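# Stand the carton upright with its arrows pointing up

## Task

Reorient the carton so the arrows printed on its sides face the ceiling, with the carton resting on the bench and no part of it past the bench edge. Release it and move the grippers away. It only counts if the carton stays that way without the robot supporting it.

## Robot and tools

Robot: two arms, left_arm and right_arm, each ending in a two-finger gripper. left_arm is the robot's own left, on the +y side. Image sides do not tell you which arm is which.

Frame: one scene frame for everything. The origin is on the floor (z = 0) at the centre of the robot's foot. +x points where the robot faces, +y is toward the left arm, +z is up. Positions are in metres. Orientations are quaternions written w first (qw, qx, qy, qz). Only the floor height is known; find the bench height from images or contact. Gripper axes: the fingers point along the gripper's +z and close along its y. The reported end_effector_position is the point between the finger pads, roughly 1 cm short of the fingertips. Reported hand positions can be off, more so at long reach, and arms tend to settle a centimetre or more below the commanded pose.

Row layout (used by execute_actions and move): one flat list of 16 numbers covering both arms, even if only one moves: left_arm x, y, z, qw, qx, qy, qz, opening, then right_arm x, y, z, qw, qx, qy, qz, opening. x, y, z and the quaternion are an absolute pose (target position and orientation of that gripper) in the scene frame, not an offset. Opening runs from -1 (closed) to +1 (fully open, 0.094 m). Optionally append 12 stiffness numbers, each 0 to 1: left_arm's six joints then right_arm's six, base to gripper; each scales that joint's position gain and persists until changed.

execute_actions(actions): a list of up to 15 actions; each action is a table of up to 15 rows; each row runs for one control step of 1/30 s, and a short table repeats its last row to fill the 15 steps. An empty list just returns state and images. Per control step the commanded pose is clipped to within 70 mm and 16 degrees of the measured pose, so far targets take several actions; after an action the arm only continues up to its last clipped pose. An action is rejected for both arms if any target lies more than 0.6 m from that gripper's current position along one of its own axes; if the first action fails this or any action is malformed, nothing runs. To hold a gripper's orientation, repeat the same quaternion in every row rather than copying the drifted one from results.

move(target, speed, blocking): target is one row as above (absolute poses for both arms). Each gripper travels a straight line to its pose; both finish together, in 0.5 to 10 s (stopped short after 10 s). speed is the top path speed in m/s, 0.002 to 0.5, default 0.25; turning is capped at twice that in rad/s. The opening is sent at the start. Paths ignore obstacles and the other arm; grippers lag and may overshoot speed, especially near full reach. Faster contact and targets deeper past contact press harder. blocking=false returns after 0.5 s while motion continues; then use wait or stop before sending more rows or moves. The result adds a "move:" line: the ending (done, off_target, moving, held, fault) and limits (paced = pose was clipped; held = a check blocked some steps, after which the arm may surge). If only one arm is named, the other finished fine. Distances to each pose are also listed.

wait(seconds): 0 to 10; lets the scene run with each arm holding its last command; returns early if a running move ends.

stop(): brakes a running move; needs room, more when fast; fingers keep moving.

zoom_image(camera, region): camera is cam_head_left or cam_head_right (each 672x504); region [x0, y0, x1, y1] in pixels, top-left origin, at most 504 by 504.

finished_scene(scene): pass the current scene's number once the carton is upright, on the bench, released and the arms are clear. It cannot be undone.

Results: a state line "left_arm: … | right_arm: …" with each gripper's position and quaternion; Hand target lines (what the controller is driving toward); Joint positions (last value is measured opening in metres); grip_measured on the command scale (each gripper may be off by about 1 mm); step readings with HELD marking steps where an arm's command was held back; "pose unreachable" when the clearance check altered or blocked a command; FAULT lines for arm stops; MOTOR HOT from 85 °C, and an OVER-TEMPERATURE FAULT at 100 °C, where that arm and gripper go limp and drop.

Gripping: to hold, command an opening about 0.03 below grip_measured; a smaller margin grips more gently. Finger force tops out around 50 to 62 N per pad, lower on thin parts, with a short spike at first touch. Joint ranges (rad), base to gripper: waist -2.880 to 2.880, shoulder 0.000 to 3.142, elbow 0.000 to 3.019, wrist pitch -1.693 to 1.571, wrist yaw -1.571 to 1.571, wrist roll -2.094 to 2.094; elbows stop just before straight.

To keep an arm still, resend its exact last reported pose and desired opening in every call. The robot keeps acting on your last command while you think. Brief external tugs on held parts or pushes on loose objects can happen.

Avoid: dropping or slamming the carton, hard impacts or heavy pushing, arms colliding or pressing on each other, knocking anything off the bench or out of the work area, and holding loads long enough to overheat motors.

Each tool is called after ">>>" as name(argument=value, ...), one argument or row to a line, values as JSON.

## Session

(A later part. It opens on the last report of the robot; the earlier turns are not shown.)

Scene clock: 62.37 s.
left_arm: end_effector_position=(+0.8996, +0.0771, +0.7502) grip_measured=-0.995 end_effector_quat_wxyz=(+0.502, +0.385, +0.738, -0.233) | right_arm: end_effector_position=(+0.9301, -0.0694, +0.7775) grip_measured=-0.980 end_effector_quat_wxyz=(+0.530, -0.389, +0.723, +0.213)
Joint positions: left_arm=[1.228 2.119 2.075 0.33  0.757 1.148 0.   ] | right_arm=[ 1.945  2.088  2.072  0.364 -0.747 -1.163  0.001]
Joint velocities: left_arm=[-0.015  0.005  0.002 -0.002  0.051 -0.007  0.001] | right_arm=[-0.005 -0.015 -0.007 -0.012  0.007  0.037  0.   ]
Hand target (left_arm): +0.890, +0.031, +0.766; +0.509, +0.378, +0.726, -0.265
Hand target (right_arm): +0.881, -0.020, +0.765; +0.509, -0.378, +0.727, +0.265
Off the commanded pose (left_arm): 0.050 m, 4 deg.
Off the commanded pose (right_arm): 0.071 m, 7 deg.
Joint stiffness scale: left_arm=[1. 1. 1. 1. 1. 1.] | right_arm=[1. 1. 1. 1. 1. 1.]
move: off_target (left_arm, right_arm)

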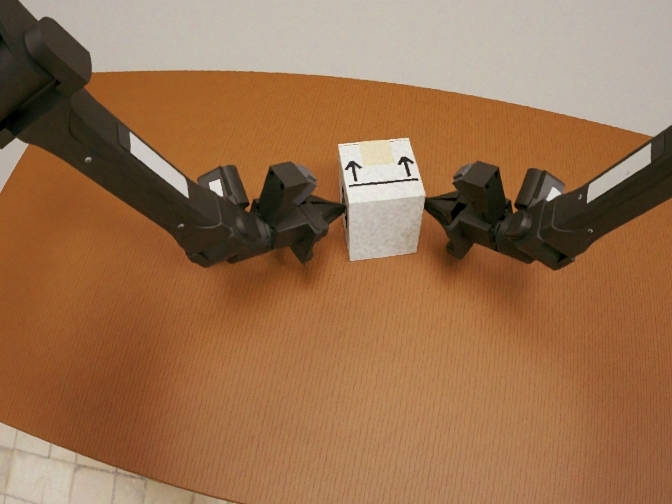

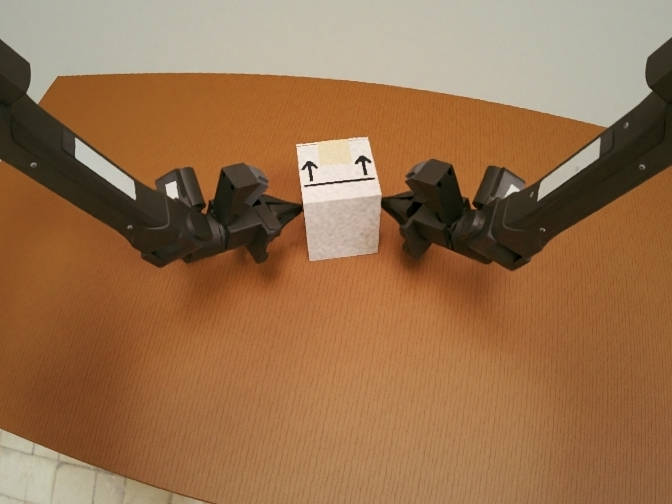

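>>> move(
  target=[0.92,0.12,0.76,0.509,0.378,0.727,-0.265,-1,0.94,-0.105,0.76,0.509,-0.378,0.727,0.265,-1],
  speed=0.12,
)

>>> move(
  target=[0.955,0.095,0.755,0.509,0.378,0.727,-0.265,-1,0.995,-0.075,0.76,0.509,-0.378,0.727,0.265,-1],
  speed=0.12,
)

>>> move(
  target=[0.955,0.03,0.755,0.509,0.378,0.727,-0.265,-1,0.985,-0.015,0.76,0.509,-0.378,0.727,0.265,-1],
  speed=0.07,
)

>>> move(
  target=[0.87,0.025,0.76,0.509,0.378,0.727,-0.265,-1,0.865,-0.015,0.755,0.509,-0.378,0.727,0.265,-1],
  speed=0.05,
)

Scene clock: 67.33 s.
left_arm: end_effector_position=(+0.8996, +0.0975, +0.7514) grip_measured=-0.995 end_effector_quat_wxyz=(+0.503, +0.375, +0.728, -0.277) | right_arm: end_effector_position=(+0.9432, -0.1062, +0.7680) grip_measured=-0.980 end_effector_quat_wxyz=(+0.514, -0.383, +0.723, +0.259)
Joint positions: left_arm=[1.264 2.118 2.12  0.246 0.863 1.117 0.   ] | right_arm=[ 1.893  2.103  2.199  0.183 -0.839 -1.136  0.001]
Joint velocities: left_arm=[-0.005 -0.015 -0.007  0.007  0.037 -0.022  0.   ] | right_arm=[-0.015 -0.024 -0.007  0.012 -0.037  0.022 -0.001]
Hand target (left_arm): +0.920, +0.120, +0.760; +0.509, +0.378, +0.727, -0.264
Hand target (right_arm): +0.940, -0.105, +0.761; +0.509, -0.378, +0.727, +0.265
Off the commanded pose (left_arm): 0.032 m, 2 deg.
Off the commanded pose (right_arm): 0.009 m, 1 deg.
Joint stiffness scale: left_arm=[1. 1. 1. 1. 1. 1.] | right_arm=[1. 1. 1. 1. 1. 1.]
move: off_target (left_arm)

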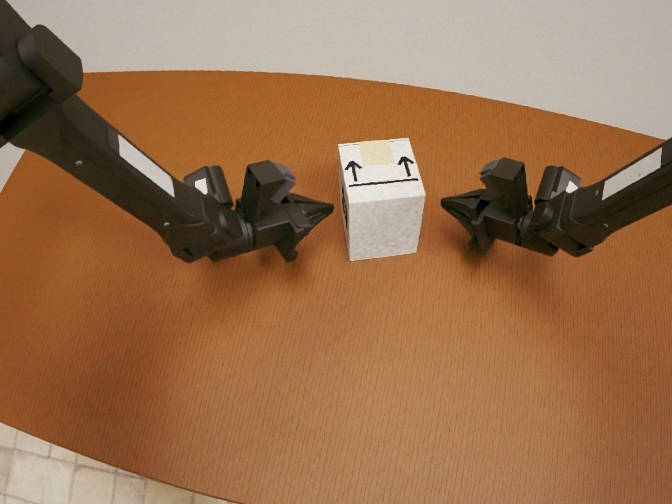

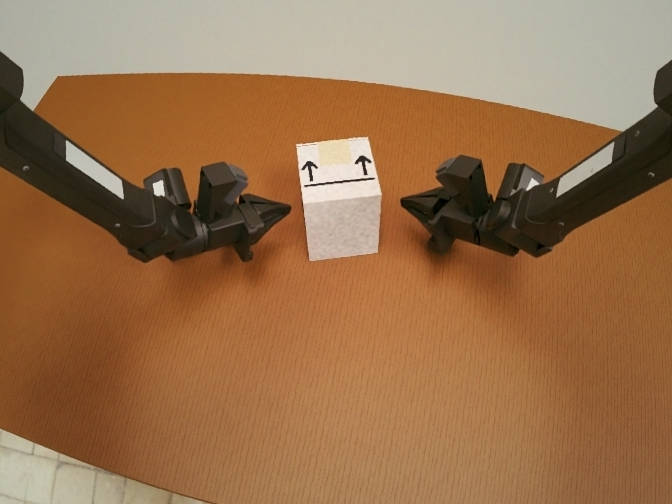

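Scene clock: 68.97 s.
left_arm: end_effector_position=(+0.9604, +0.1147, +0.7593) grip_measured=-0.995 end_effector_quat_wxyz=(+0.508, +0.379, +0.729, -0.257) | right_arm: end_effector_position=(+0.9937, -0.0760, +0.7640) grip_measured=-0.980 end_effector_quat_wxyz=(+0.508, -0.375, +0.728, +0.266)
Joint positions: left_arm=[1.255 2.147 2.317 0.11  0.831 1.121 0.   ] | right_arm=[ 1.947  2.251  2.555 -0.048 -0.786 -1.136  0.001]
Joint velocities: left_arm=[-0.024 -0.005 -0.002  0.007 -0.051  0.037  0.   ] | right_arm=[-0.005 -0.015  0.007 -0.012 -0.066 -0.066 -0.   ]
Hand target (left_arm): +0.955, +0.095, +0.755; +0.509, +0.378, +0.727, -0.265
Hand target (right_arm): +0.995, -0.076, +0.762; +0.509, -0.377, +0.727, +0.264
Off the commanded pose (left_arm): 0.021 m, 1 deg.
Off the commanded pose (right_arm): 0.004 m, 0 deg.
Joint stiffness scale: left_arm=[1. 1. 1. 1. 1. 1.] | right_arm=[1. 1. 1. 1. 1. 1.]
move: off_target (left_arm)

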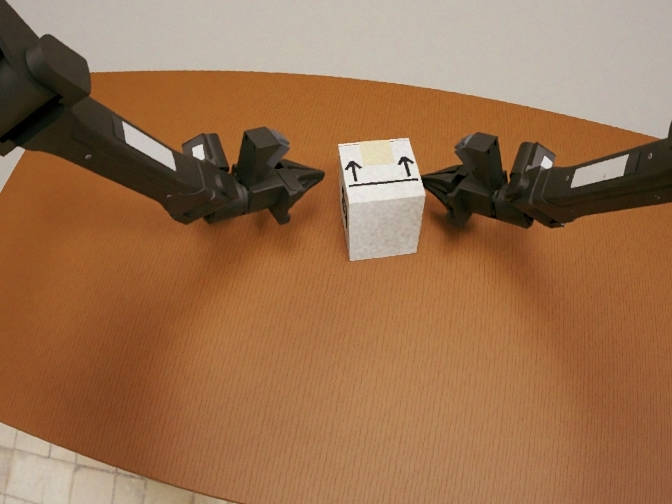

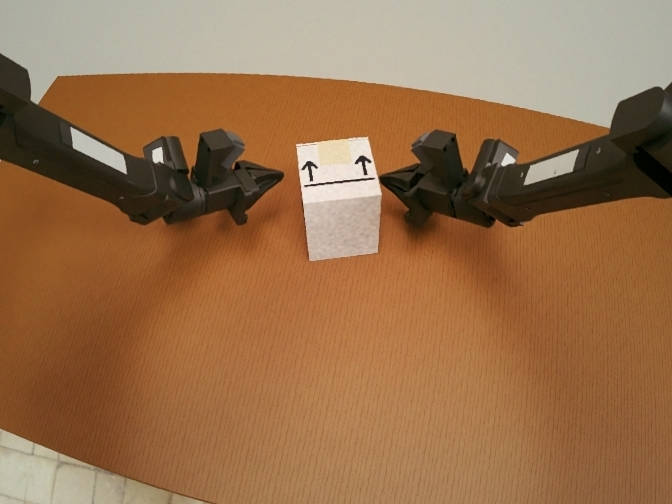

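Scene clock: 70.43 s.
left_arm: end_effector_position=(+0.9695, +0.0924, +0.7585) grip_measured=-0.995 end_effector_quat_wxyz=(+0.505, +0.385, +0.736, -0.235) | right_arm: end_effector_position=(+0.9985, -0.0602, +0.7630) grip_measured=-0.980 end_effector_quat_wxyz=(+0.504, -0.377, +0.737, +0.247)
Joint positions: left_arm=[1.218 2.165 2.341 0.11  0.756 1.151 0.   ] | right_arm=[ 1.974  2.261  2.561 -0.033 -0.722 -1.148  0.001]
Joint velocities: left_arm=[-0.015  0.005 -0.012 -0.022 -0.007 -0.007 -0.001] | right_arm=[-0.005 -0.005  0.032 -0.007  0.022 -0.022 -0.001]
Hand target (left_arm): +0.951, +0.032, +0.759; +0.509, +0.379, +0.726, -0.265
Hand target (right_arm): +0.984, -0.017, +0.762; +0.509, -0.377, +0.727, +0.264
Off the commanded pose (left_arm): 0.064 m, 4 deg.
Off the commanded pose (right_arm): 0.047 m, 2 deg.
Joint stiffness scale: left_arm=[1. 1. 1. 1. 1. 1.] | right_arm=[1. 1. 1. 1. 1. 1.]
move: off_target (left_arm, right_arm)

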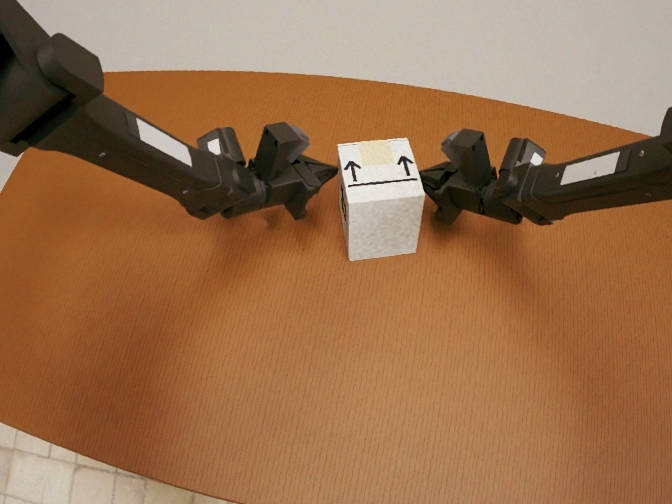

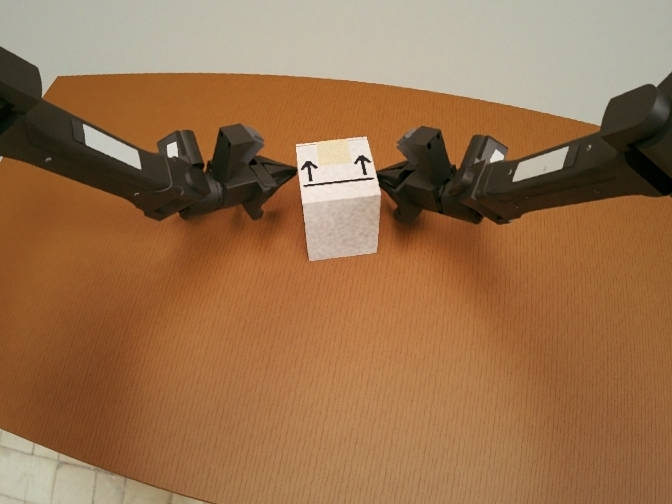

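Scene clock: 73.57 s.
left_arm: end_effector_position=(+0.8943, +0.0734, +0.7545) grip_measured=-0.995 end_effector_quat_wxyz=(+0.511, +0.387, +0.734, -0.224) | right_arm: end_effector_position=(+0.9194, -0.0727, +0.7648) grip_measured=-0.980 end_effector_quat_wxyz=(+0.527, -0.386, +0.726, +0.215)
Joint positions: left_arm=[1.224 2.112 2.037 0.387 0.755 1.151 0.   ] | right_arm=[ 1.932  2.114  2.085  0.379 -0.754 -1.148  0.001]
Joint velocities: left_arm=[-0.015 -0.024  0.007  0.002 -0.037 -0.066 -0.   ] | right_arm=[ 0.005 -0.005 -0.017 -0.002 -0.022  0.037  0.001]
Hand target (left_arm): +0.870, +0.026, +0.762; +0.509, +0.378, +0.726, -0.265
Hand target (right_arm): +0.870, -0.018, +0.754; +0.509, -0.378, +0.726, +0.265
Off the commanded pose (left_arm): 0.054 m, 5 deg.
Off the commanded pose (right_arm): 0.080 m, 6 deg; position clipped at the last step of the last action.
Joint stiffness scale: left_arm=[1. 1. 1. 1. 1. 1.] | right_arm=[1. 1. 1. 1. 1. 1.]
move: off_target (left_arm, right_arm); limits=paced

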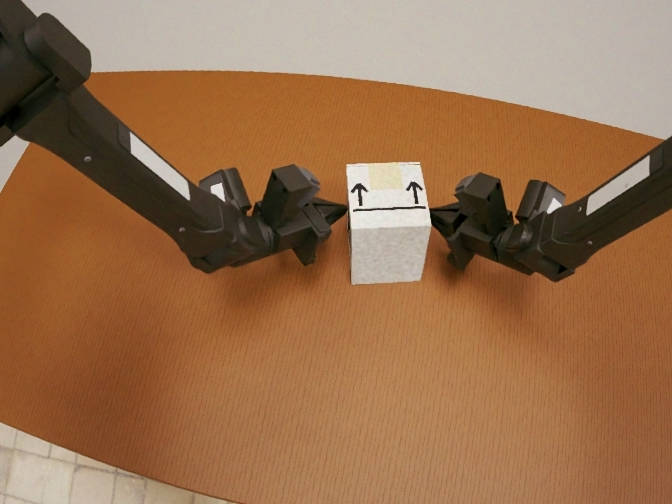

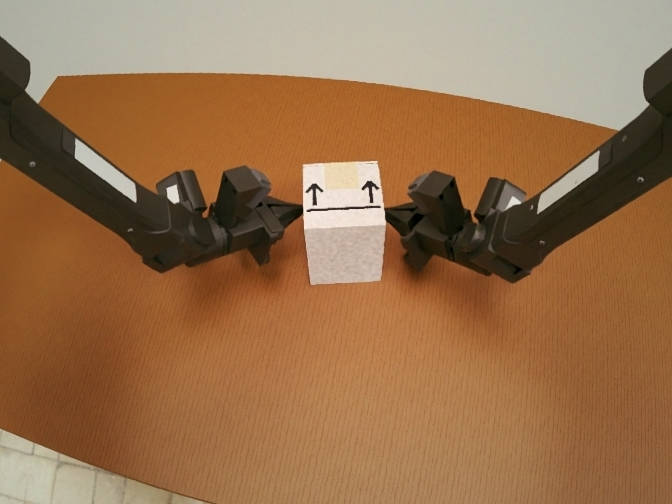

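Still holding well; drag further.

>>> move(
  target=[0.81,0.015,0.76,0.509,0.378,0.727,-0.265,-1,0.805,-0.025,0.755,0.509,-0.378,0.727,0.265,-1],
  speed=0.05,
)

Scene clock: 77.50 s.
left_arm: end_effector_position=(+0.8425, +0.0659, +0.7532) grip_measured=-0.995 end_effector_quat_wxyz=(+0.515, +0.390, +0.733, -0.216) | right_arm: end_effector_position=(+0.8599, -0.0791, +0.7630) grip_measured=-0.980 end_effector_quat_wxyz=(+0.531, -0.392, +0.721, +0.210)
Joint positions: left_arm=[1.234 2.106 1.885 0.548 0.76  1.151 0.   ] | right_arm=[ 1.9    2.087  1.897  0.556 -0.788 -1.148  0.001]
Joint velocities: left_arm=[-0.015 -0.015 -0.002 -0.012 -0.022  0.007 -0.   ] | right_arm=[-0.005 -0.024 -0.002 -0.007 -0.037  0.022  0.001]
Hand target (left_arm): +0.811, +0.016, +0.761; +0.509, +0.379, +0.726, -0.265
Hand target (right_arm): +0.807, -0.027, +0.755; +0.509, -0.378, +0.727, +0.265
Off the commanded pose (left_arm): 0.061 m, 6 deg.
Off the commanded pose (right_arm): 0.078 m, 7 deg; position clipped at the last step of the last action.
Joint stiffness scale: left_arm=[1. 1. 1. 1. 1. 1.] | right_arm=[1. 1. 1. 1. 1. 1.]
move: off_target (left_arm, right_arm); limits=paced

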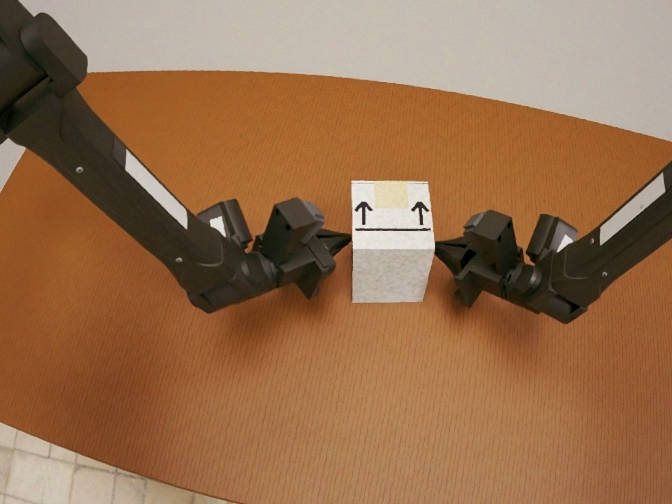

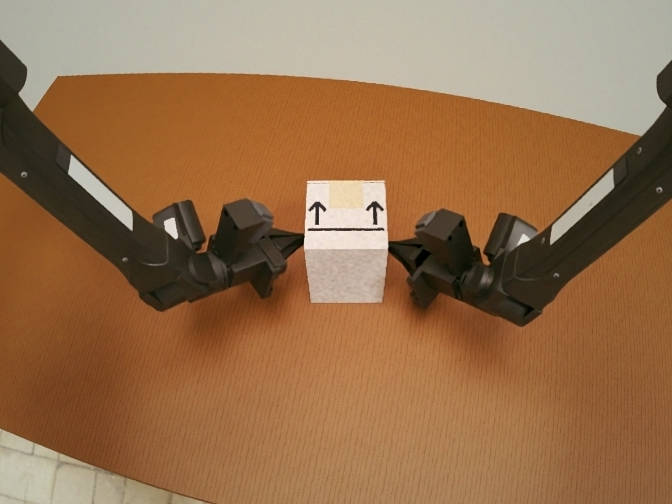

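>>> move(
  target=[0.87,0.12,0.9,0,0,1,0,0,0.77,-0.14,0.74,0.509,-0.378,0.727,0.265,-1],
  speed=0.2,
)

>>> move(
  target=[0.94,-0.03,0.87,0,0,1,0,0,0.79,-0.025,0.705,0.509,-0.378,0.727,0.265,-1],
  speed=0.15,
)

>>> move(
  target=[0.935,-0.03,0.785,0,0,1,0,0,0.805,-0.025,0.697,0.509,-0.378,0.727,0.265,-1],
  speed=0.08,
)

Scene clock: 86.17 s.
left_arm: end_effector_position=(+0.8469, +0.1182, +0.8859) grip_measured=-0.002 end_effector_quat_wxyz=(-0.016, +0.021, +1.000, +0.002) | right_arm: end_effector_position=(+0.7838, -0.1377, +0.7452) grip_measured=-0.980 end_effector_quat_wxyz=(+0.514, -0.384, +0.721, +0.262)
Joint positions: left_arm=[ 0.922  1.635  1.612 -0.217 -0.651  0.254  0.047] | right_arm=[ 1.777  2.083  1.789  0.611 -0.957 -1.085  0.001]
Joint velocities: left_arm=[-0.005  0.005  0.012 -0.007 -0.022 -0.022 -0.001] | right_arm=[ 0.005 -0.015 -0.007  0.002  0.037 -0.037  0.   ]
Hand target (left_arm): +0.868, +0.120, +0.903; -0.002, +0.009, +1.000, -0.001
Hand target (right_arm): +0.769, -0.139, +0.739; +0.508, -0.379, +0.726, +0.266
Off the commanded pose (left_arm): 0.027 m, 3 deg.
Off the commanded pose (right_arm): 0.015 m, 1 deg.
Joint stiffness scale: left_arm=[1. 1. 1. 1. 1. 1.] | right_arm=[1. 1. 1. 1. 1. 1.]
move: off_target (left_arm, right_arm)

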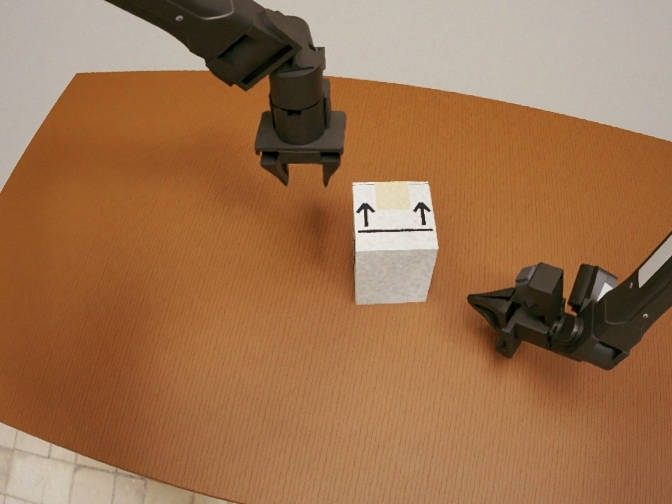

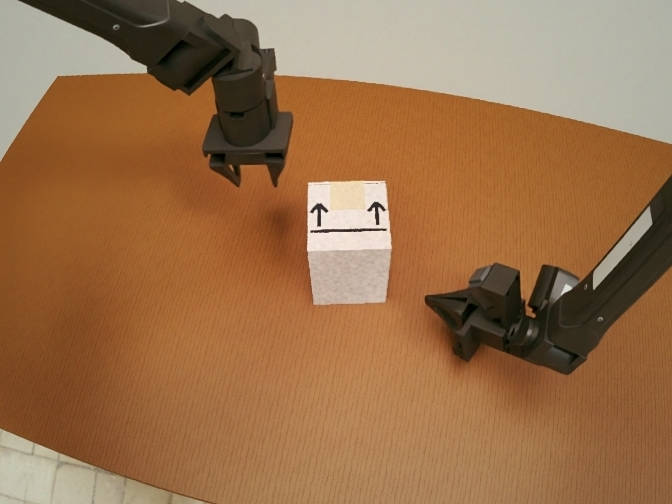

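Scene clock: 87.80 s.
left_arm: end_effector_position=(+0.9451, -0.0111, +0.8657) grip_measured=-0.002 end_effector_quat_wxyz=(+0.003, -0.000, +1.000, +0.007) | right_arm: end_effector_position=(+0.7983, -0.0319, +0.7085) grip_measured=-0.980 end_effector_quat_wxyz=(+0.513, -0.372, +0.727, +0.262)
Joint positions: left_arm=[ 0.766  2.017  2.248 -0.452 -0.804  0.198  0.047] | right_arm=[ 1.904  2.274  2.041  0.521 -0.828 -1.109  0.001]
Joint velocities: left_arm=[ 0.005  0.005  0.007 -0.012  0.051 -0.051 -0.001] | right_arm=[-0.015 -0.015  0.032 -0.002  0.022  0.007  0.001]
Hand target (left_arm): +0.941, -0.030, +0.867; +0.001, +0.001, +1.000, +0.001
Hand target (right_arm): +0.792, -0.026, +0.704; +0.510, -0.376, +0.727, +0.264
Off the commanded pose (left_arm): 0.020 m, 1 deg.
Off the commanded pose (right_arm): 0.011 m, 1 deg.
Joint stiffness scale: left_arm=[1. 1. 1. 1. 1. 1.] | right_arm=[1. 1. 1. 1. 1. 1.]
move: off_target (left_arm, right_arm)

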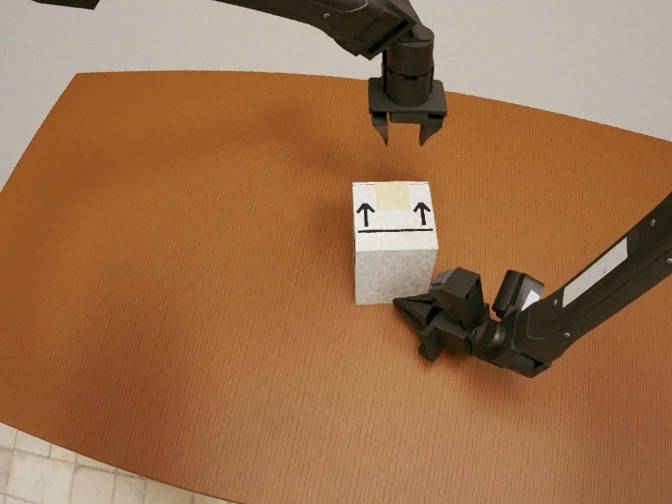

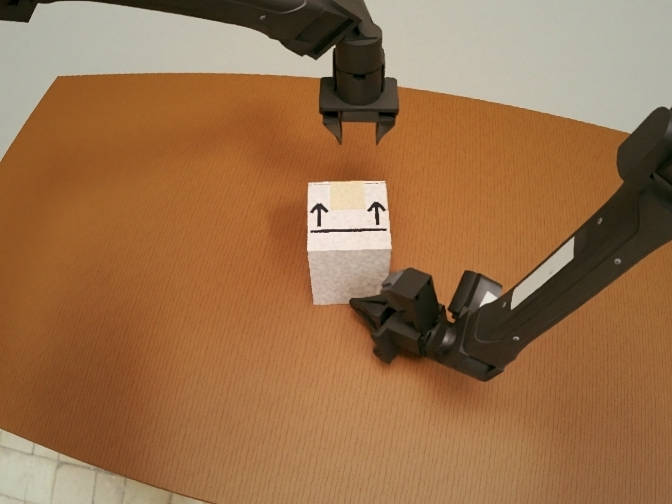

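Scene clock: 89.60 s.
left_arm: end_effector_position=(+0.9463, -0.0373, +0.8028) grip_measured=-0.002 end_effector_quat_wxyz=(+0.008, -0.005, +1.000, -0.009) | right_arm: end_effector_position=(+0.8126, -0.0342, +0.7016) grip_measured=-0.980 end_effector_quat_wxyz=(+0.512, -0.375, +0.727, +0.261)
Joint positions: left_arm=[ 0.807  2.269  2.63  -0.569 -0.731  0.203  0.047] | right_arm=[ 1.904  2.294  2.115  0.464 -0.826 -1.116  0.001]
Joint velocities: left_arm=[ 0.005 -0.005 -0.022 -0.012 -0.051  0.022  0.   ] | right_arm=[-0.005  0.005  0.002  0.012 -0.125  0.007  0.   ]
Hand target (left_arm): +0.934, -0.029, +0.785; -0.000, -0.000, +1.000, -0.000
Hand target (right_arm): +0.805, -0.025, +0.697; +0.509, -0.378, +0.727, +0.265
Off the commanded pose (left_arm): 0.022 m, 1 deg.
Off the commanded pose (right_arm): 0.013 m, 1 deg.
Joint stiffness scale: left_arm=[1. 1. 1. 1. 1. 1.] | right_arm=[1. 1. 1. 1. 1. 1.]
move: off_target (left_arm, right_arm)

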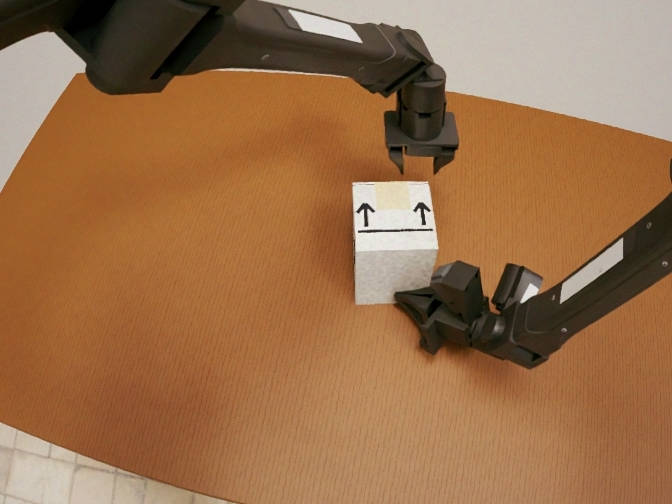

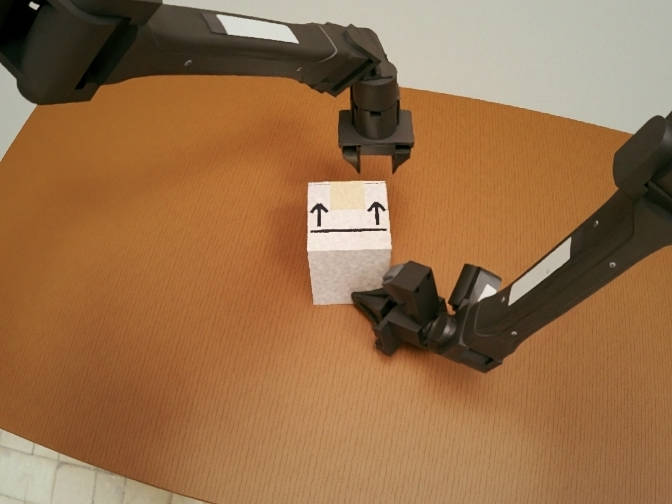

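>>> move(
  target=[0.925,0.0,0.762,0,0,1,0,0,0.805,-0.04,0.675,0.509,-0.378,0.727,0.265,-1],
  speed=0.06,
)

>>> move(
  target=[0.85,-0.005,0.78,0,0,1,0,0,0.815,-0.04,0.675,0.509,-0.378,0.727,0.265,-1],
  speed=0.04,
)

Scene clock: 93.83 s.
left_arm: end_effector_position=(+0.9331, -0.0286, +0.7825) grip_measured=-0.002 end_effector_quat_wxyz=(+0.008, +0.000, +1.000, -0.018) | right_arm: end_effector_position=(+0.8140, -0.0348, +0.6851) grip_measured=-0.980 end_effector_quat_wxyz=(+0.515, -0.376, +0.723, +0.264)
Joint positions: left_arm=[ 0.84   2.262  2.585 -0.531 -0.681  0.218  0.047] | right_arm=[ 1.895  2.357  2.226  0.417 -0.847 -1.116  0.001]
Joint velocities: left_arm=[-0.005  0.015  0.012 -0.007 -0.051  0.007 -0.   ] | right_arm=[ 0.005 -0.005  0.022 -0.022  0.007  0.007  0.002]
Hand target (left_arm): +0.925, +0.000, +0.764; -0.001, -0.000, +1.000, -0.000
Hand target (right_arm): +0.805, -0.041, +0.676; +0.509, -0.378, +0.727, +0.265
Off the commanded pose (left_arm): 0.036 m, 2 deg.
Off the commanded pose (right_arm): 0.015 m, 1 deg.
Joint stiffness scale: left_arm=[1. 1. 1. 1. 1. 1.] | right_arm=[1. 1. 1. 1. 1. 1.]
move: off_target (left_arm, right_arm)

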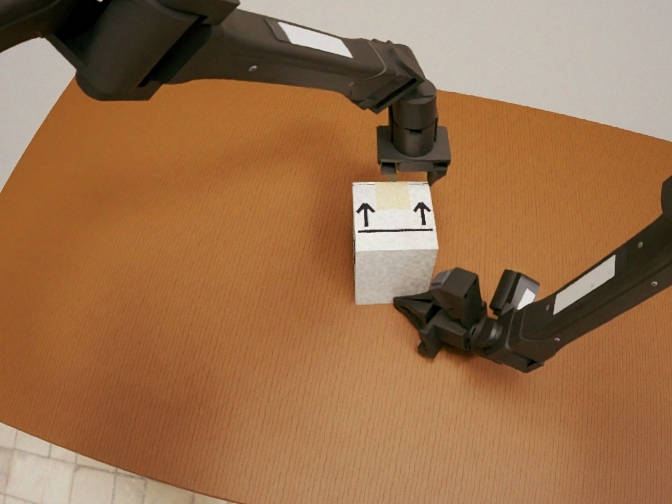

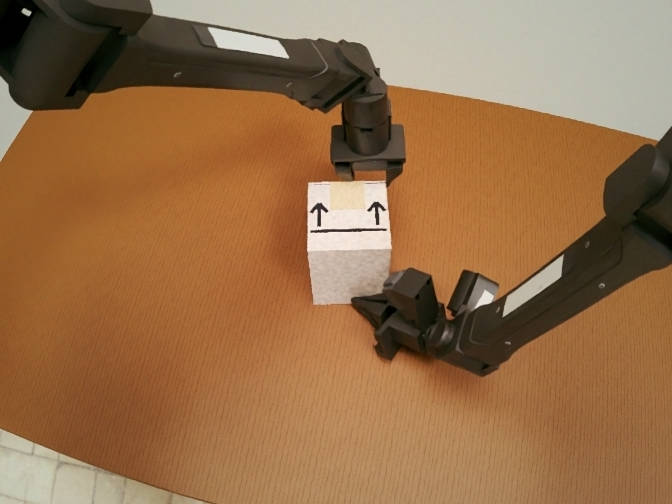

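Scene clock: 96.27 s.
left_arm: end_effector_position=(+0.8875, -0.0182, +0.8094) grip_measured=-0.002 end_effector_quat_wxyz=(+0.029, -0.018, +0.999, -0.019) | right_arm: end_effector_position=(+0.8071, -0.0306, +0.6782) grip_measured=-0.980 end_effector_quat_wxyz=(+0.506, -0.374, +0.727, +0.274)
Joint positions: left_arm=[ 0.838  2.033  2.075 -0.197 -0.672  0.216  0.047] | right_arm=[ 1.894  2.375  2.25   0.383 -0.847 -1.116  0.001]
Joint velocities: left_arm=[-0.005 -0.015 -0.017 -0.007 -0.022  0.066 -0.001] | right_arm=[-0.015 -0.015 -0.017 -0.017  0.037 -0.037 -0.   ]
Hand target (left_arm): +0.849, -0.004, +0.783; -0.001, -0.000, +1.000, -0.000
Hand target (right_arm): +0.815, -0.040, +0.676; +0.509, -0.378, +0.727, +0.265
Off the commanded pose (left_arm): 0.049 m, 4 deg.
Off the commanded pose (right_arm): 0.013 m, 1 deg.
Joint stiffness scale: left_arm=[1. 1. 1. 1. 1. 1.] | right_arm=[1. 1. 1. 1. 1. 1.]
move: off_target (left_arm, right_arm)

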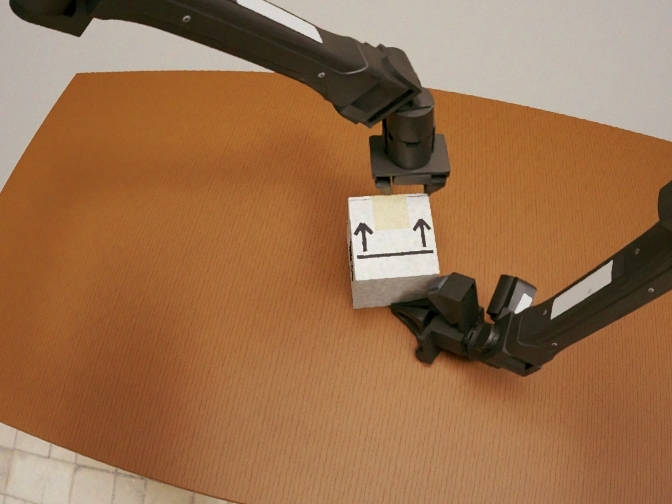

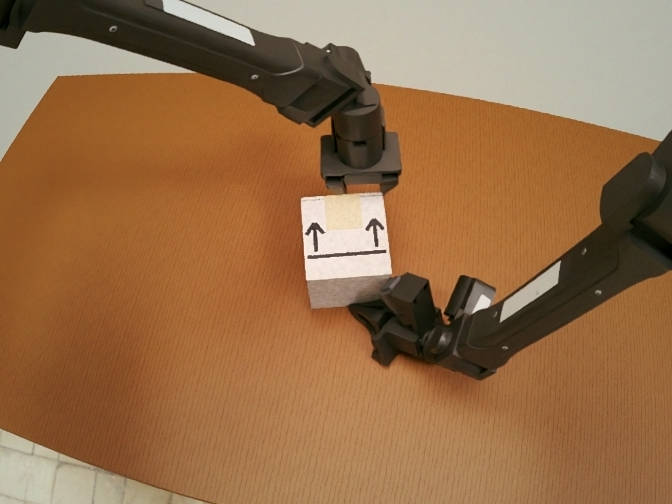

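>>> move(
  target=[0.815,-0.015,0.8,0,0,1,0,0,0.815,-0.07,0.672,0.509,-0.378,0.727,0.265,-1],
  speed=0.04,
)

Scene clock: 99.53 s.
left_arm: end_effector_position=(+0.8566, -0.0165, +0.8206) grip_measured=-0.002 end_effector_quat_wxyz=(+0.031, -0.022, +0.999, -0.013) | right_arm: end_effector_position=(+0.8015, -0.0385, +0.6791) grip_measured=-0.980 end_effector_quat_wxyz=(+0.515, -0.377, +0.715, +0.284)
Joint positions: left_arm=[ 0.834  1.974  1.908 -0.082 -0.686  0.212  0.047] | right_arm=[ 1.879  2.376  2.25   0.383 -0.897 -1.122  0.001]
Joint velocities: left_arm=[-0.005 -0.015 -0.017  0.002 -0.037  0.022  0.001] | right_arm=[-0.005 -0.005 -0.002 -0.017  0.007  0.007  0.001]
Hand target (left_arm): +0.815, -0.014, +0.802; -0.000, -0.000, +1.000, -0.000
Hand target (right_arm): +0.814, -0.070, +0.674; +0.509, -0.379, +0.726, +0.265
Off the commanded pose (left_arm): 0.046 m, 5 deg.
Off the commanded pose (right_arm): 0.035 m, 3 deg.
Joint stiffness scale: left_arm=[1. 1. 1. 1. 1. 1.] | right_arm=[1. 1. 1. 1. 1. 1.]
move: off_target (left_arm, right_arm)

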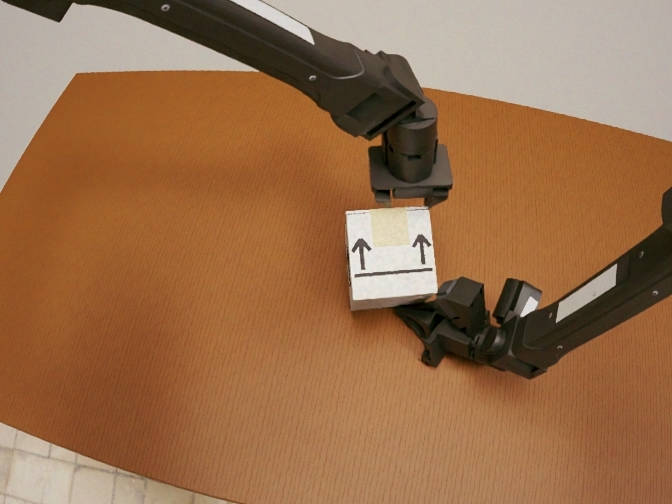

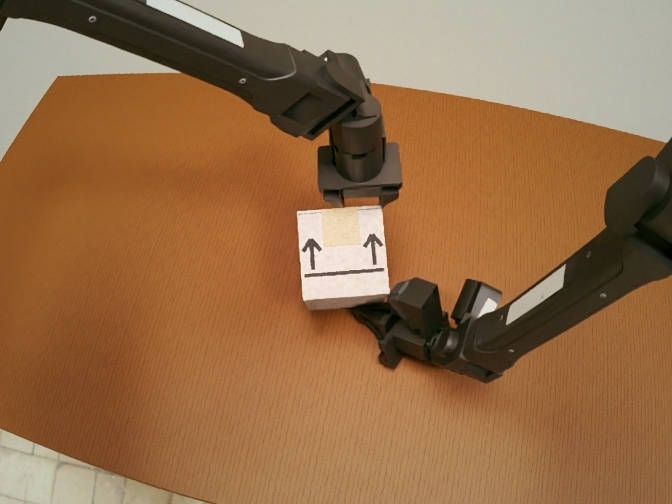

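>>> move(
  target=[0.78,-0.02,0.81,0,0,1,0,0,0.81,-0.09,0.672,0.509,-0.378,0.727,0.265,-1],
  speed=0.04,
)

Scene clock: 103.10 s.
left_arm: end_effector_position=(+0.7933, -0.0261, +0.8250) grip_measured=-0.002 end_effector_quat_wxyz=(+0.008, -0.003, +1.000, -0.010) | right_arm: end_effector_position=(+0.8061, -0.0691, +0.6785) grip_measured=-0.980 end_effector_quat_wxyz=(+0.511, -0.379, +0.719, +0.278)
Joint positions: left_arm=[ 0.83   1.949  1.738  0.007 -0.706  0.213  0.047] | right_arm=[ 1.847  2.343  2.225  0.384 -0.911 -1.115  0.001]
Joint velocities: left_arm=[ 0.015  0.005 -0.002 -0.007  0.051  0.007  0.   ] | right_arm=[-0.015 -0.015 -0.007 -0.027  0.051 -0.022  0.001]
Hand target (left_arm): +0.780, -0.019, +0.812; +0.000, +0.000, +1.000, -0.000
Hand target (right_arm): +0.810, -0.090, +0.673; +0.509, -0.379, +0.726, +0.265
Off the commanded pose (left_arm): 0.021 m, 1 deg.
Off the commanded pose (right_arm): 0.022 m, 2 deg.
Joint stiffness scale: left_arm=[1. 1. 1. 1. 1. 1.] | right_arm=[1. 1. 1. 1. 1. 1.]
move: off_target (left_arm, right_arm)

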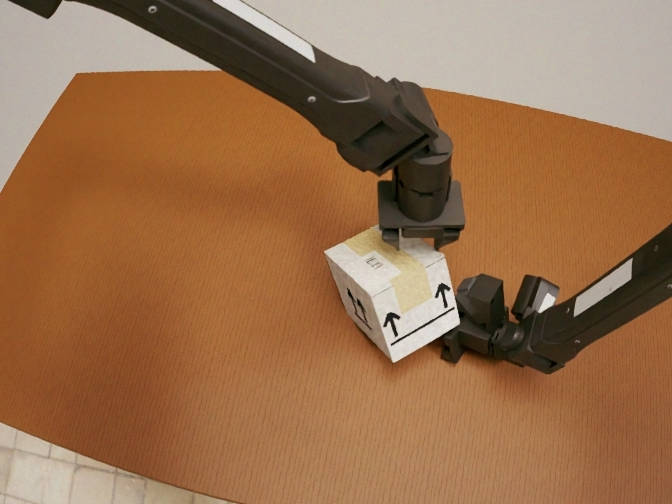

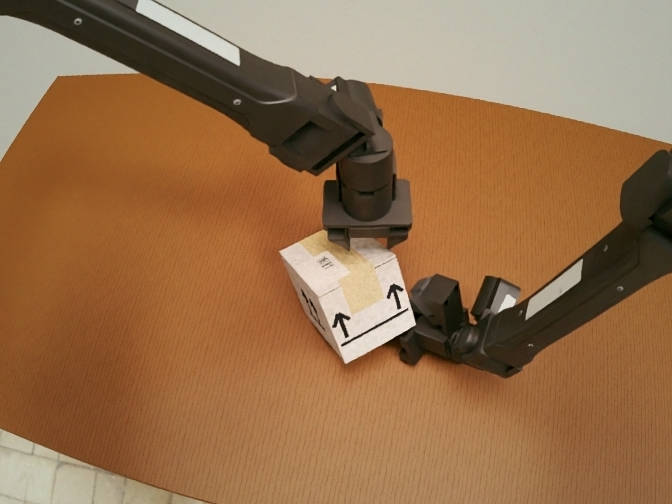

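Tipped onto the finger; withdraw slowly.

>>> move(
  target=[0.8,-0.02,0.85,0,0,1,0,0,0.76,-0.2,0.675,0.509,-0.378,0.727,0.265,-1],
  speed=0.035,
)

>>> move(
  target=[0.75,0.22,0.92,0,0,1,0,0,0.7,-0.28,0.78,0.509,-0.378,0.727,0.265,-1],
)

Scene clock: 109.27 s.
left_arm: end_effector_position=(+0.7835, -0.0152, +0.8313) grip_measured=-0.002 end_effector_quat_wxyz=(-0.009, +0.007, +1.000, +0.008) | right_arm: end_effector_position=(+0.7615, -0.1846, +0.6777) grip_measured=-0.980 end_effector_quat_wxyz=(+0.512, -0.383, +0.719, +0.271)
Joint positions: left_arm=[ 0.83   1.926  1.706 -0.019 -0.747  0.21   0.047] | right_arm=[ 1.691  2.266  2.065  0.543 -1.052 -1.038  0.001]
Joint velocities: left_arm=[-0.005 -0.005 -0.017  0.002 -0.007  0.051 -0.   ] | right_arm=[ 0.015  0.005 -0.002  0.022 -0.051  0.007 -0.002]
Hand target (left_arm): +0.800, -0.020, +0.850; +0.000, +0.000, +1.000, -0.000
Hand target (right_arm): +0.759, -0.199, +0.675; +0.508, -0.381, +0.726, +0.266
Off the commanded pose (left_arm): 0.025 m, 2 deg.
Off the commanded pose (right_arm): 0.016 m, 1 deg.
Joint stiffness scale: left_arm=[1. 1. 1. 1. 1. 1.] | right_arm=[1. 1. 1. 1. 1. 1.]
move: off_target (left_arm, right_arm)

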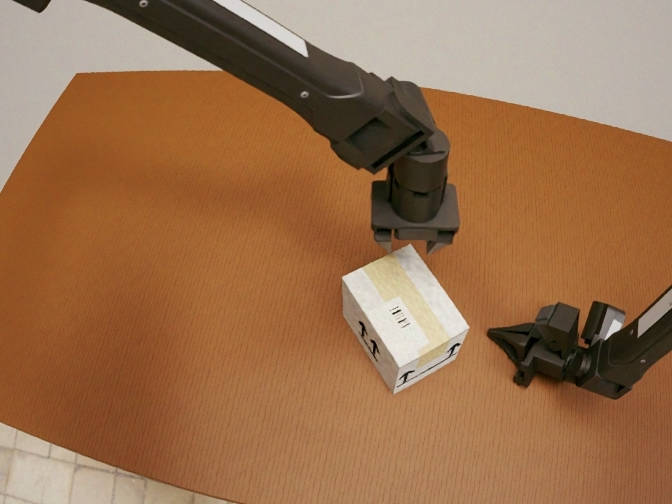

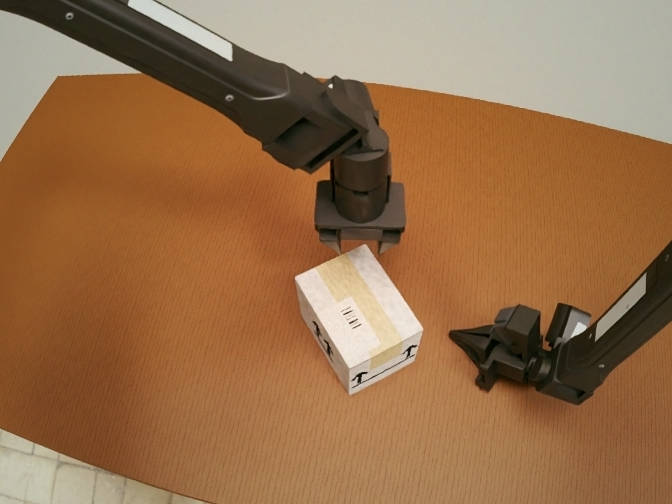

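Scene clock: 110.73 s.
left_arm: end_effector_position=(+0.7463, +0.2113, +0.9199) grip_measured=-0.002 end_effector_quat_wxyz=(-0.002, -0.005, +1.000, -0.002) | right_arm: end_effector_position=(+0.6970, -0.2782, +0.7734) grip_measured=-0.980 end_effector_quat_wxyz=(+0.506, -0.384, +0.726, +0.264)
Joint positions: left_arm=[ 1.081  1.38   1.162  0.028 -0.48   0.258  0.047] | right_arm=[ 1.544  1.999  1.555  0.887 -1.166 -0.923  0.001]
Joint velocities: left_arm=[-0.005 -0.015 -0.002 -0.017  0.007  0.007  0.001] | right_arm=[ 0.005 -0.005 -0.007  0.007 -0.066  0.007 -0.002]
Hand target (left_arm): +0.748, +0.217, +0.923; -0.002, -0.002, +1.000, -0.001
Hand target (right_arm): +0.698, -0.278, +0.779; +0.507, -0.380, +0.726, +0.266
Off the commanded pose (left_arm): 0.009 m, 1 deg.
Off the commanded pose (right_arm): 0.007 m, 1 deg.
Joint stiffness scale: left_arm=[1. 1. 1. 1. 1. 1.] | right_arm=[1. 1. 1. 1. 1. 1.]
move: done

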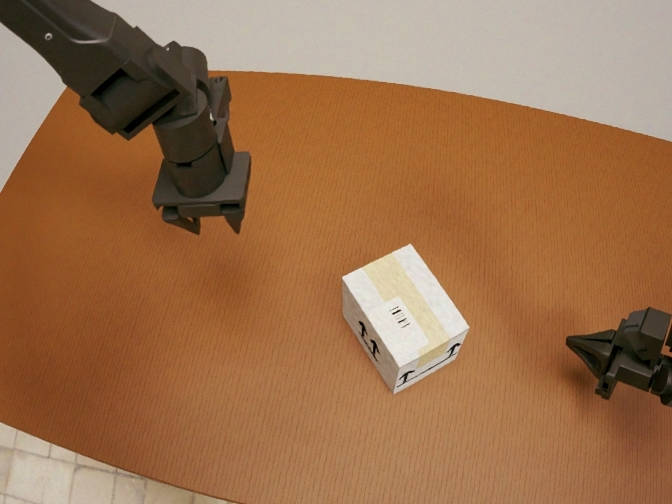

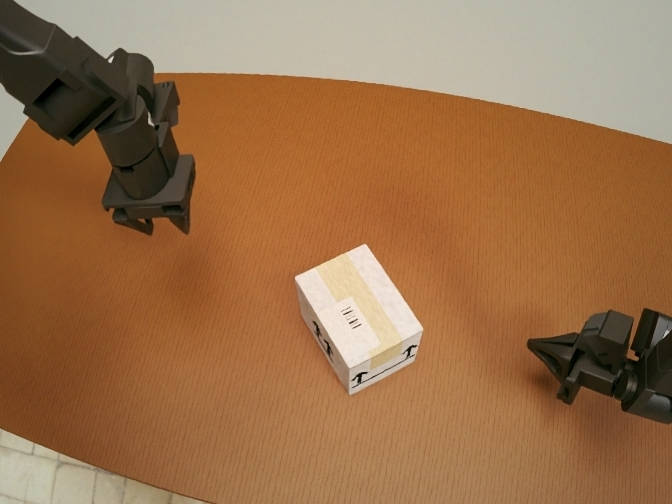

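>>> finished_scene(
  scene=2,
)

The scene is finished: the task was done.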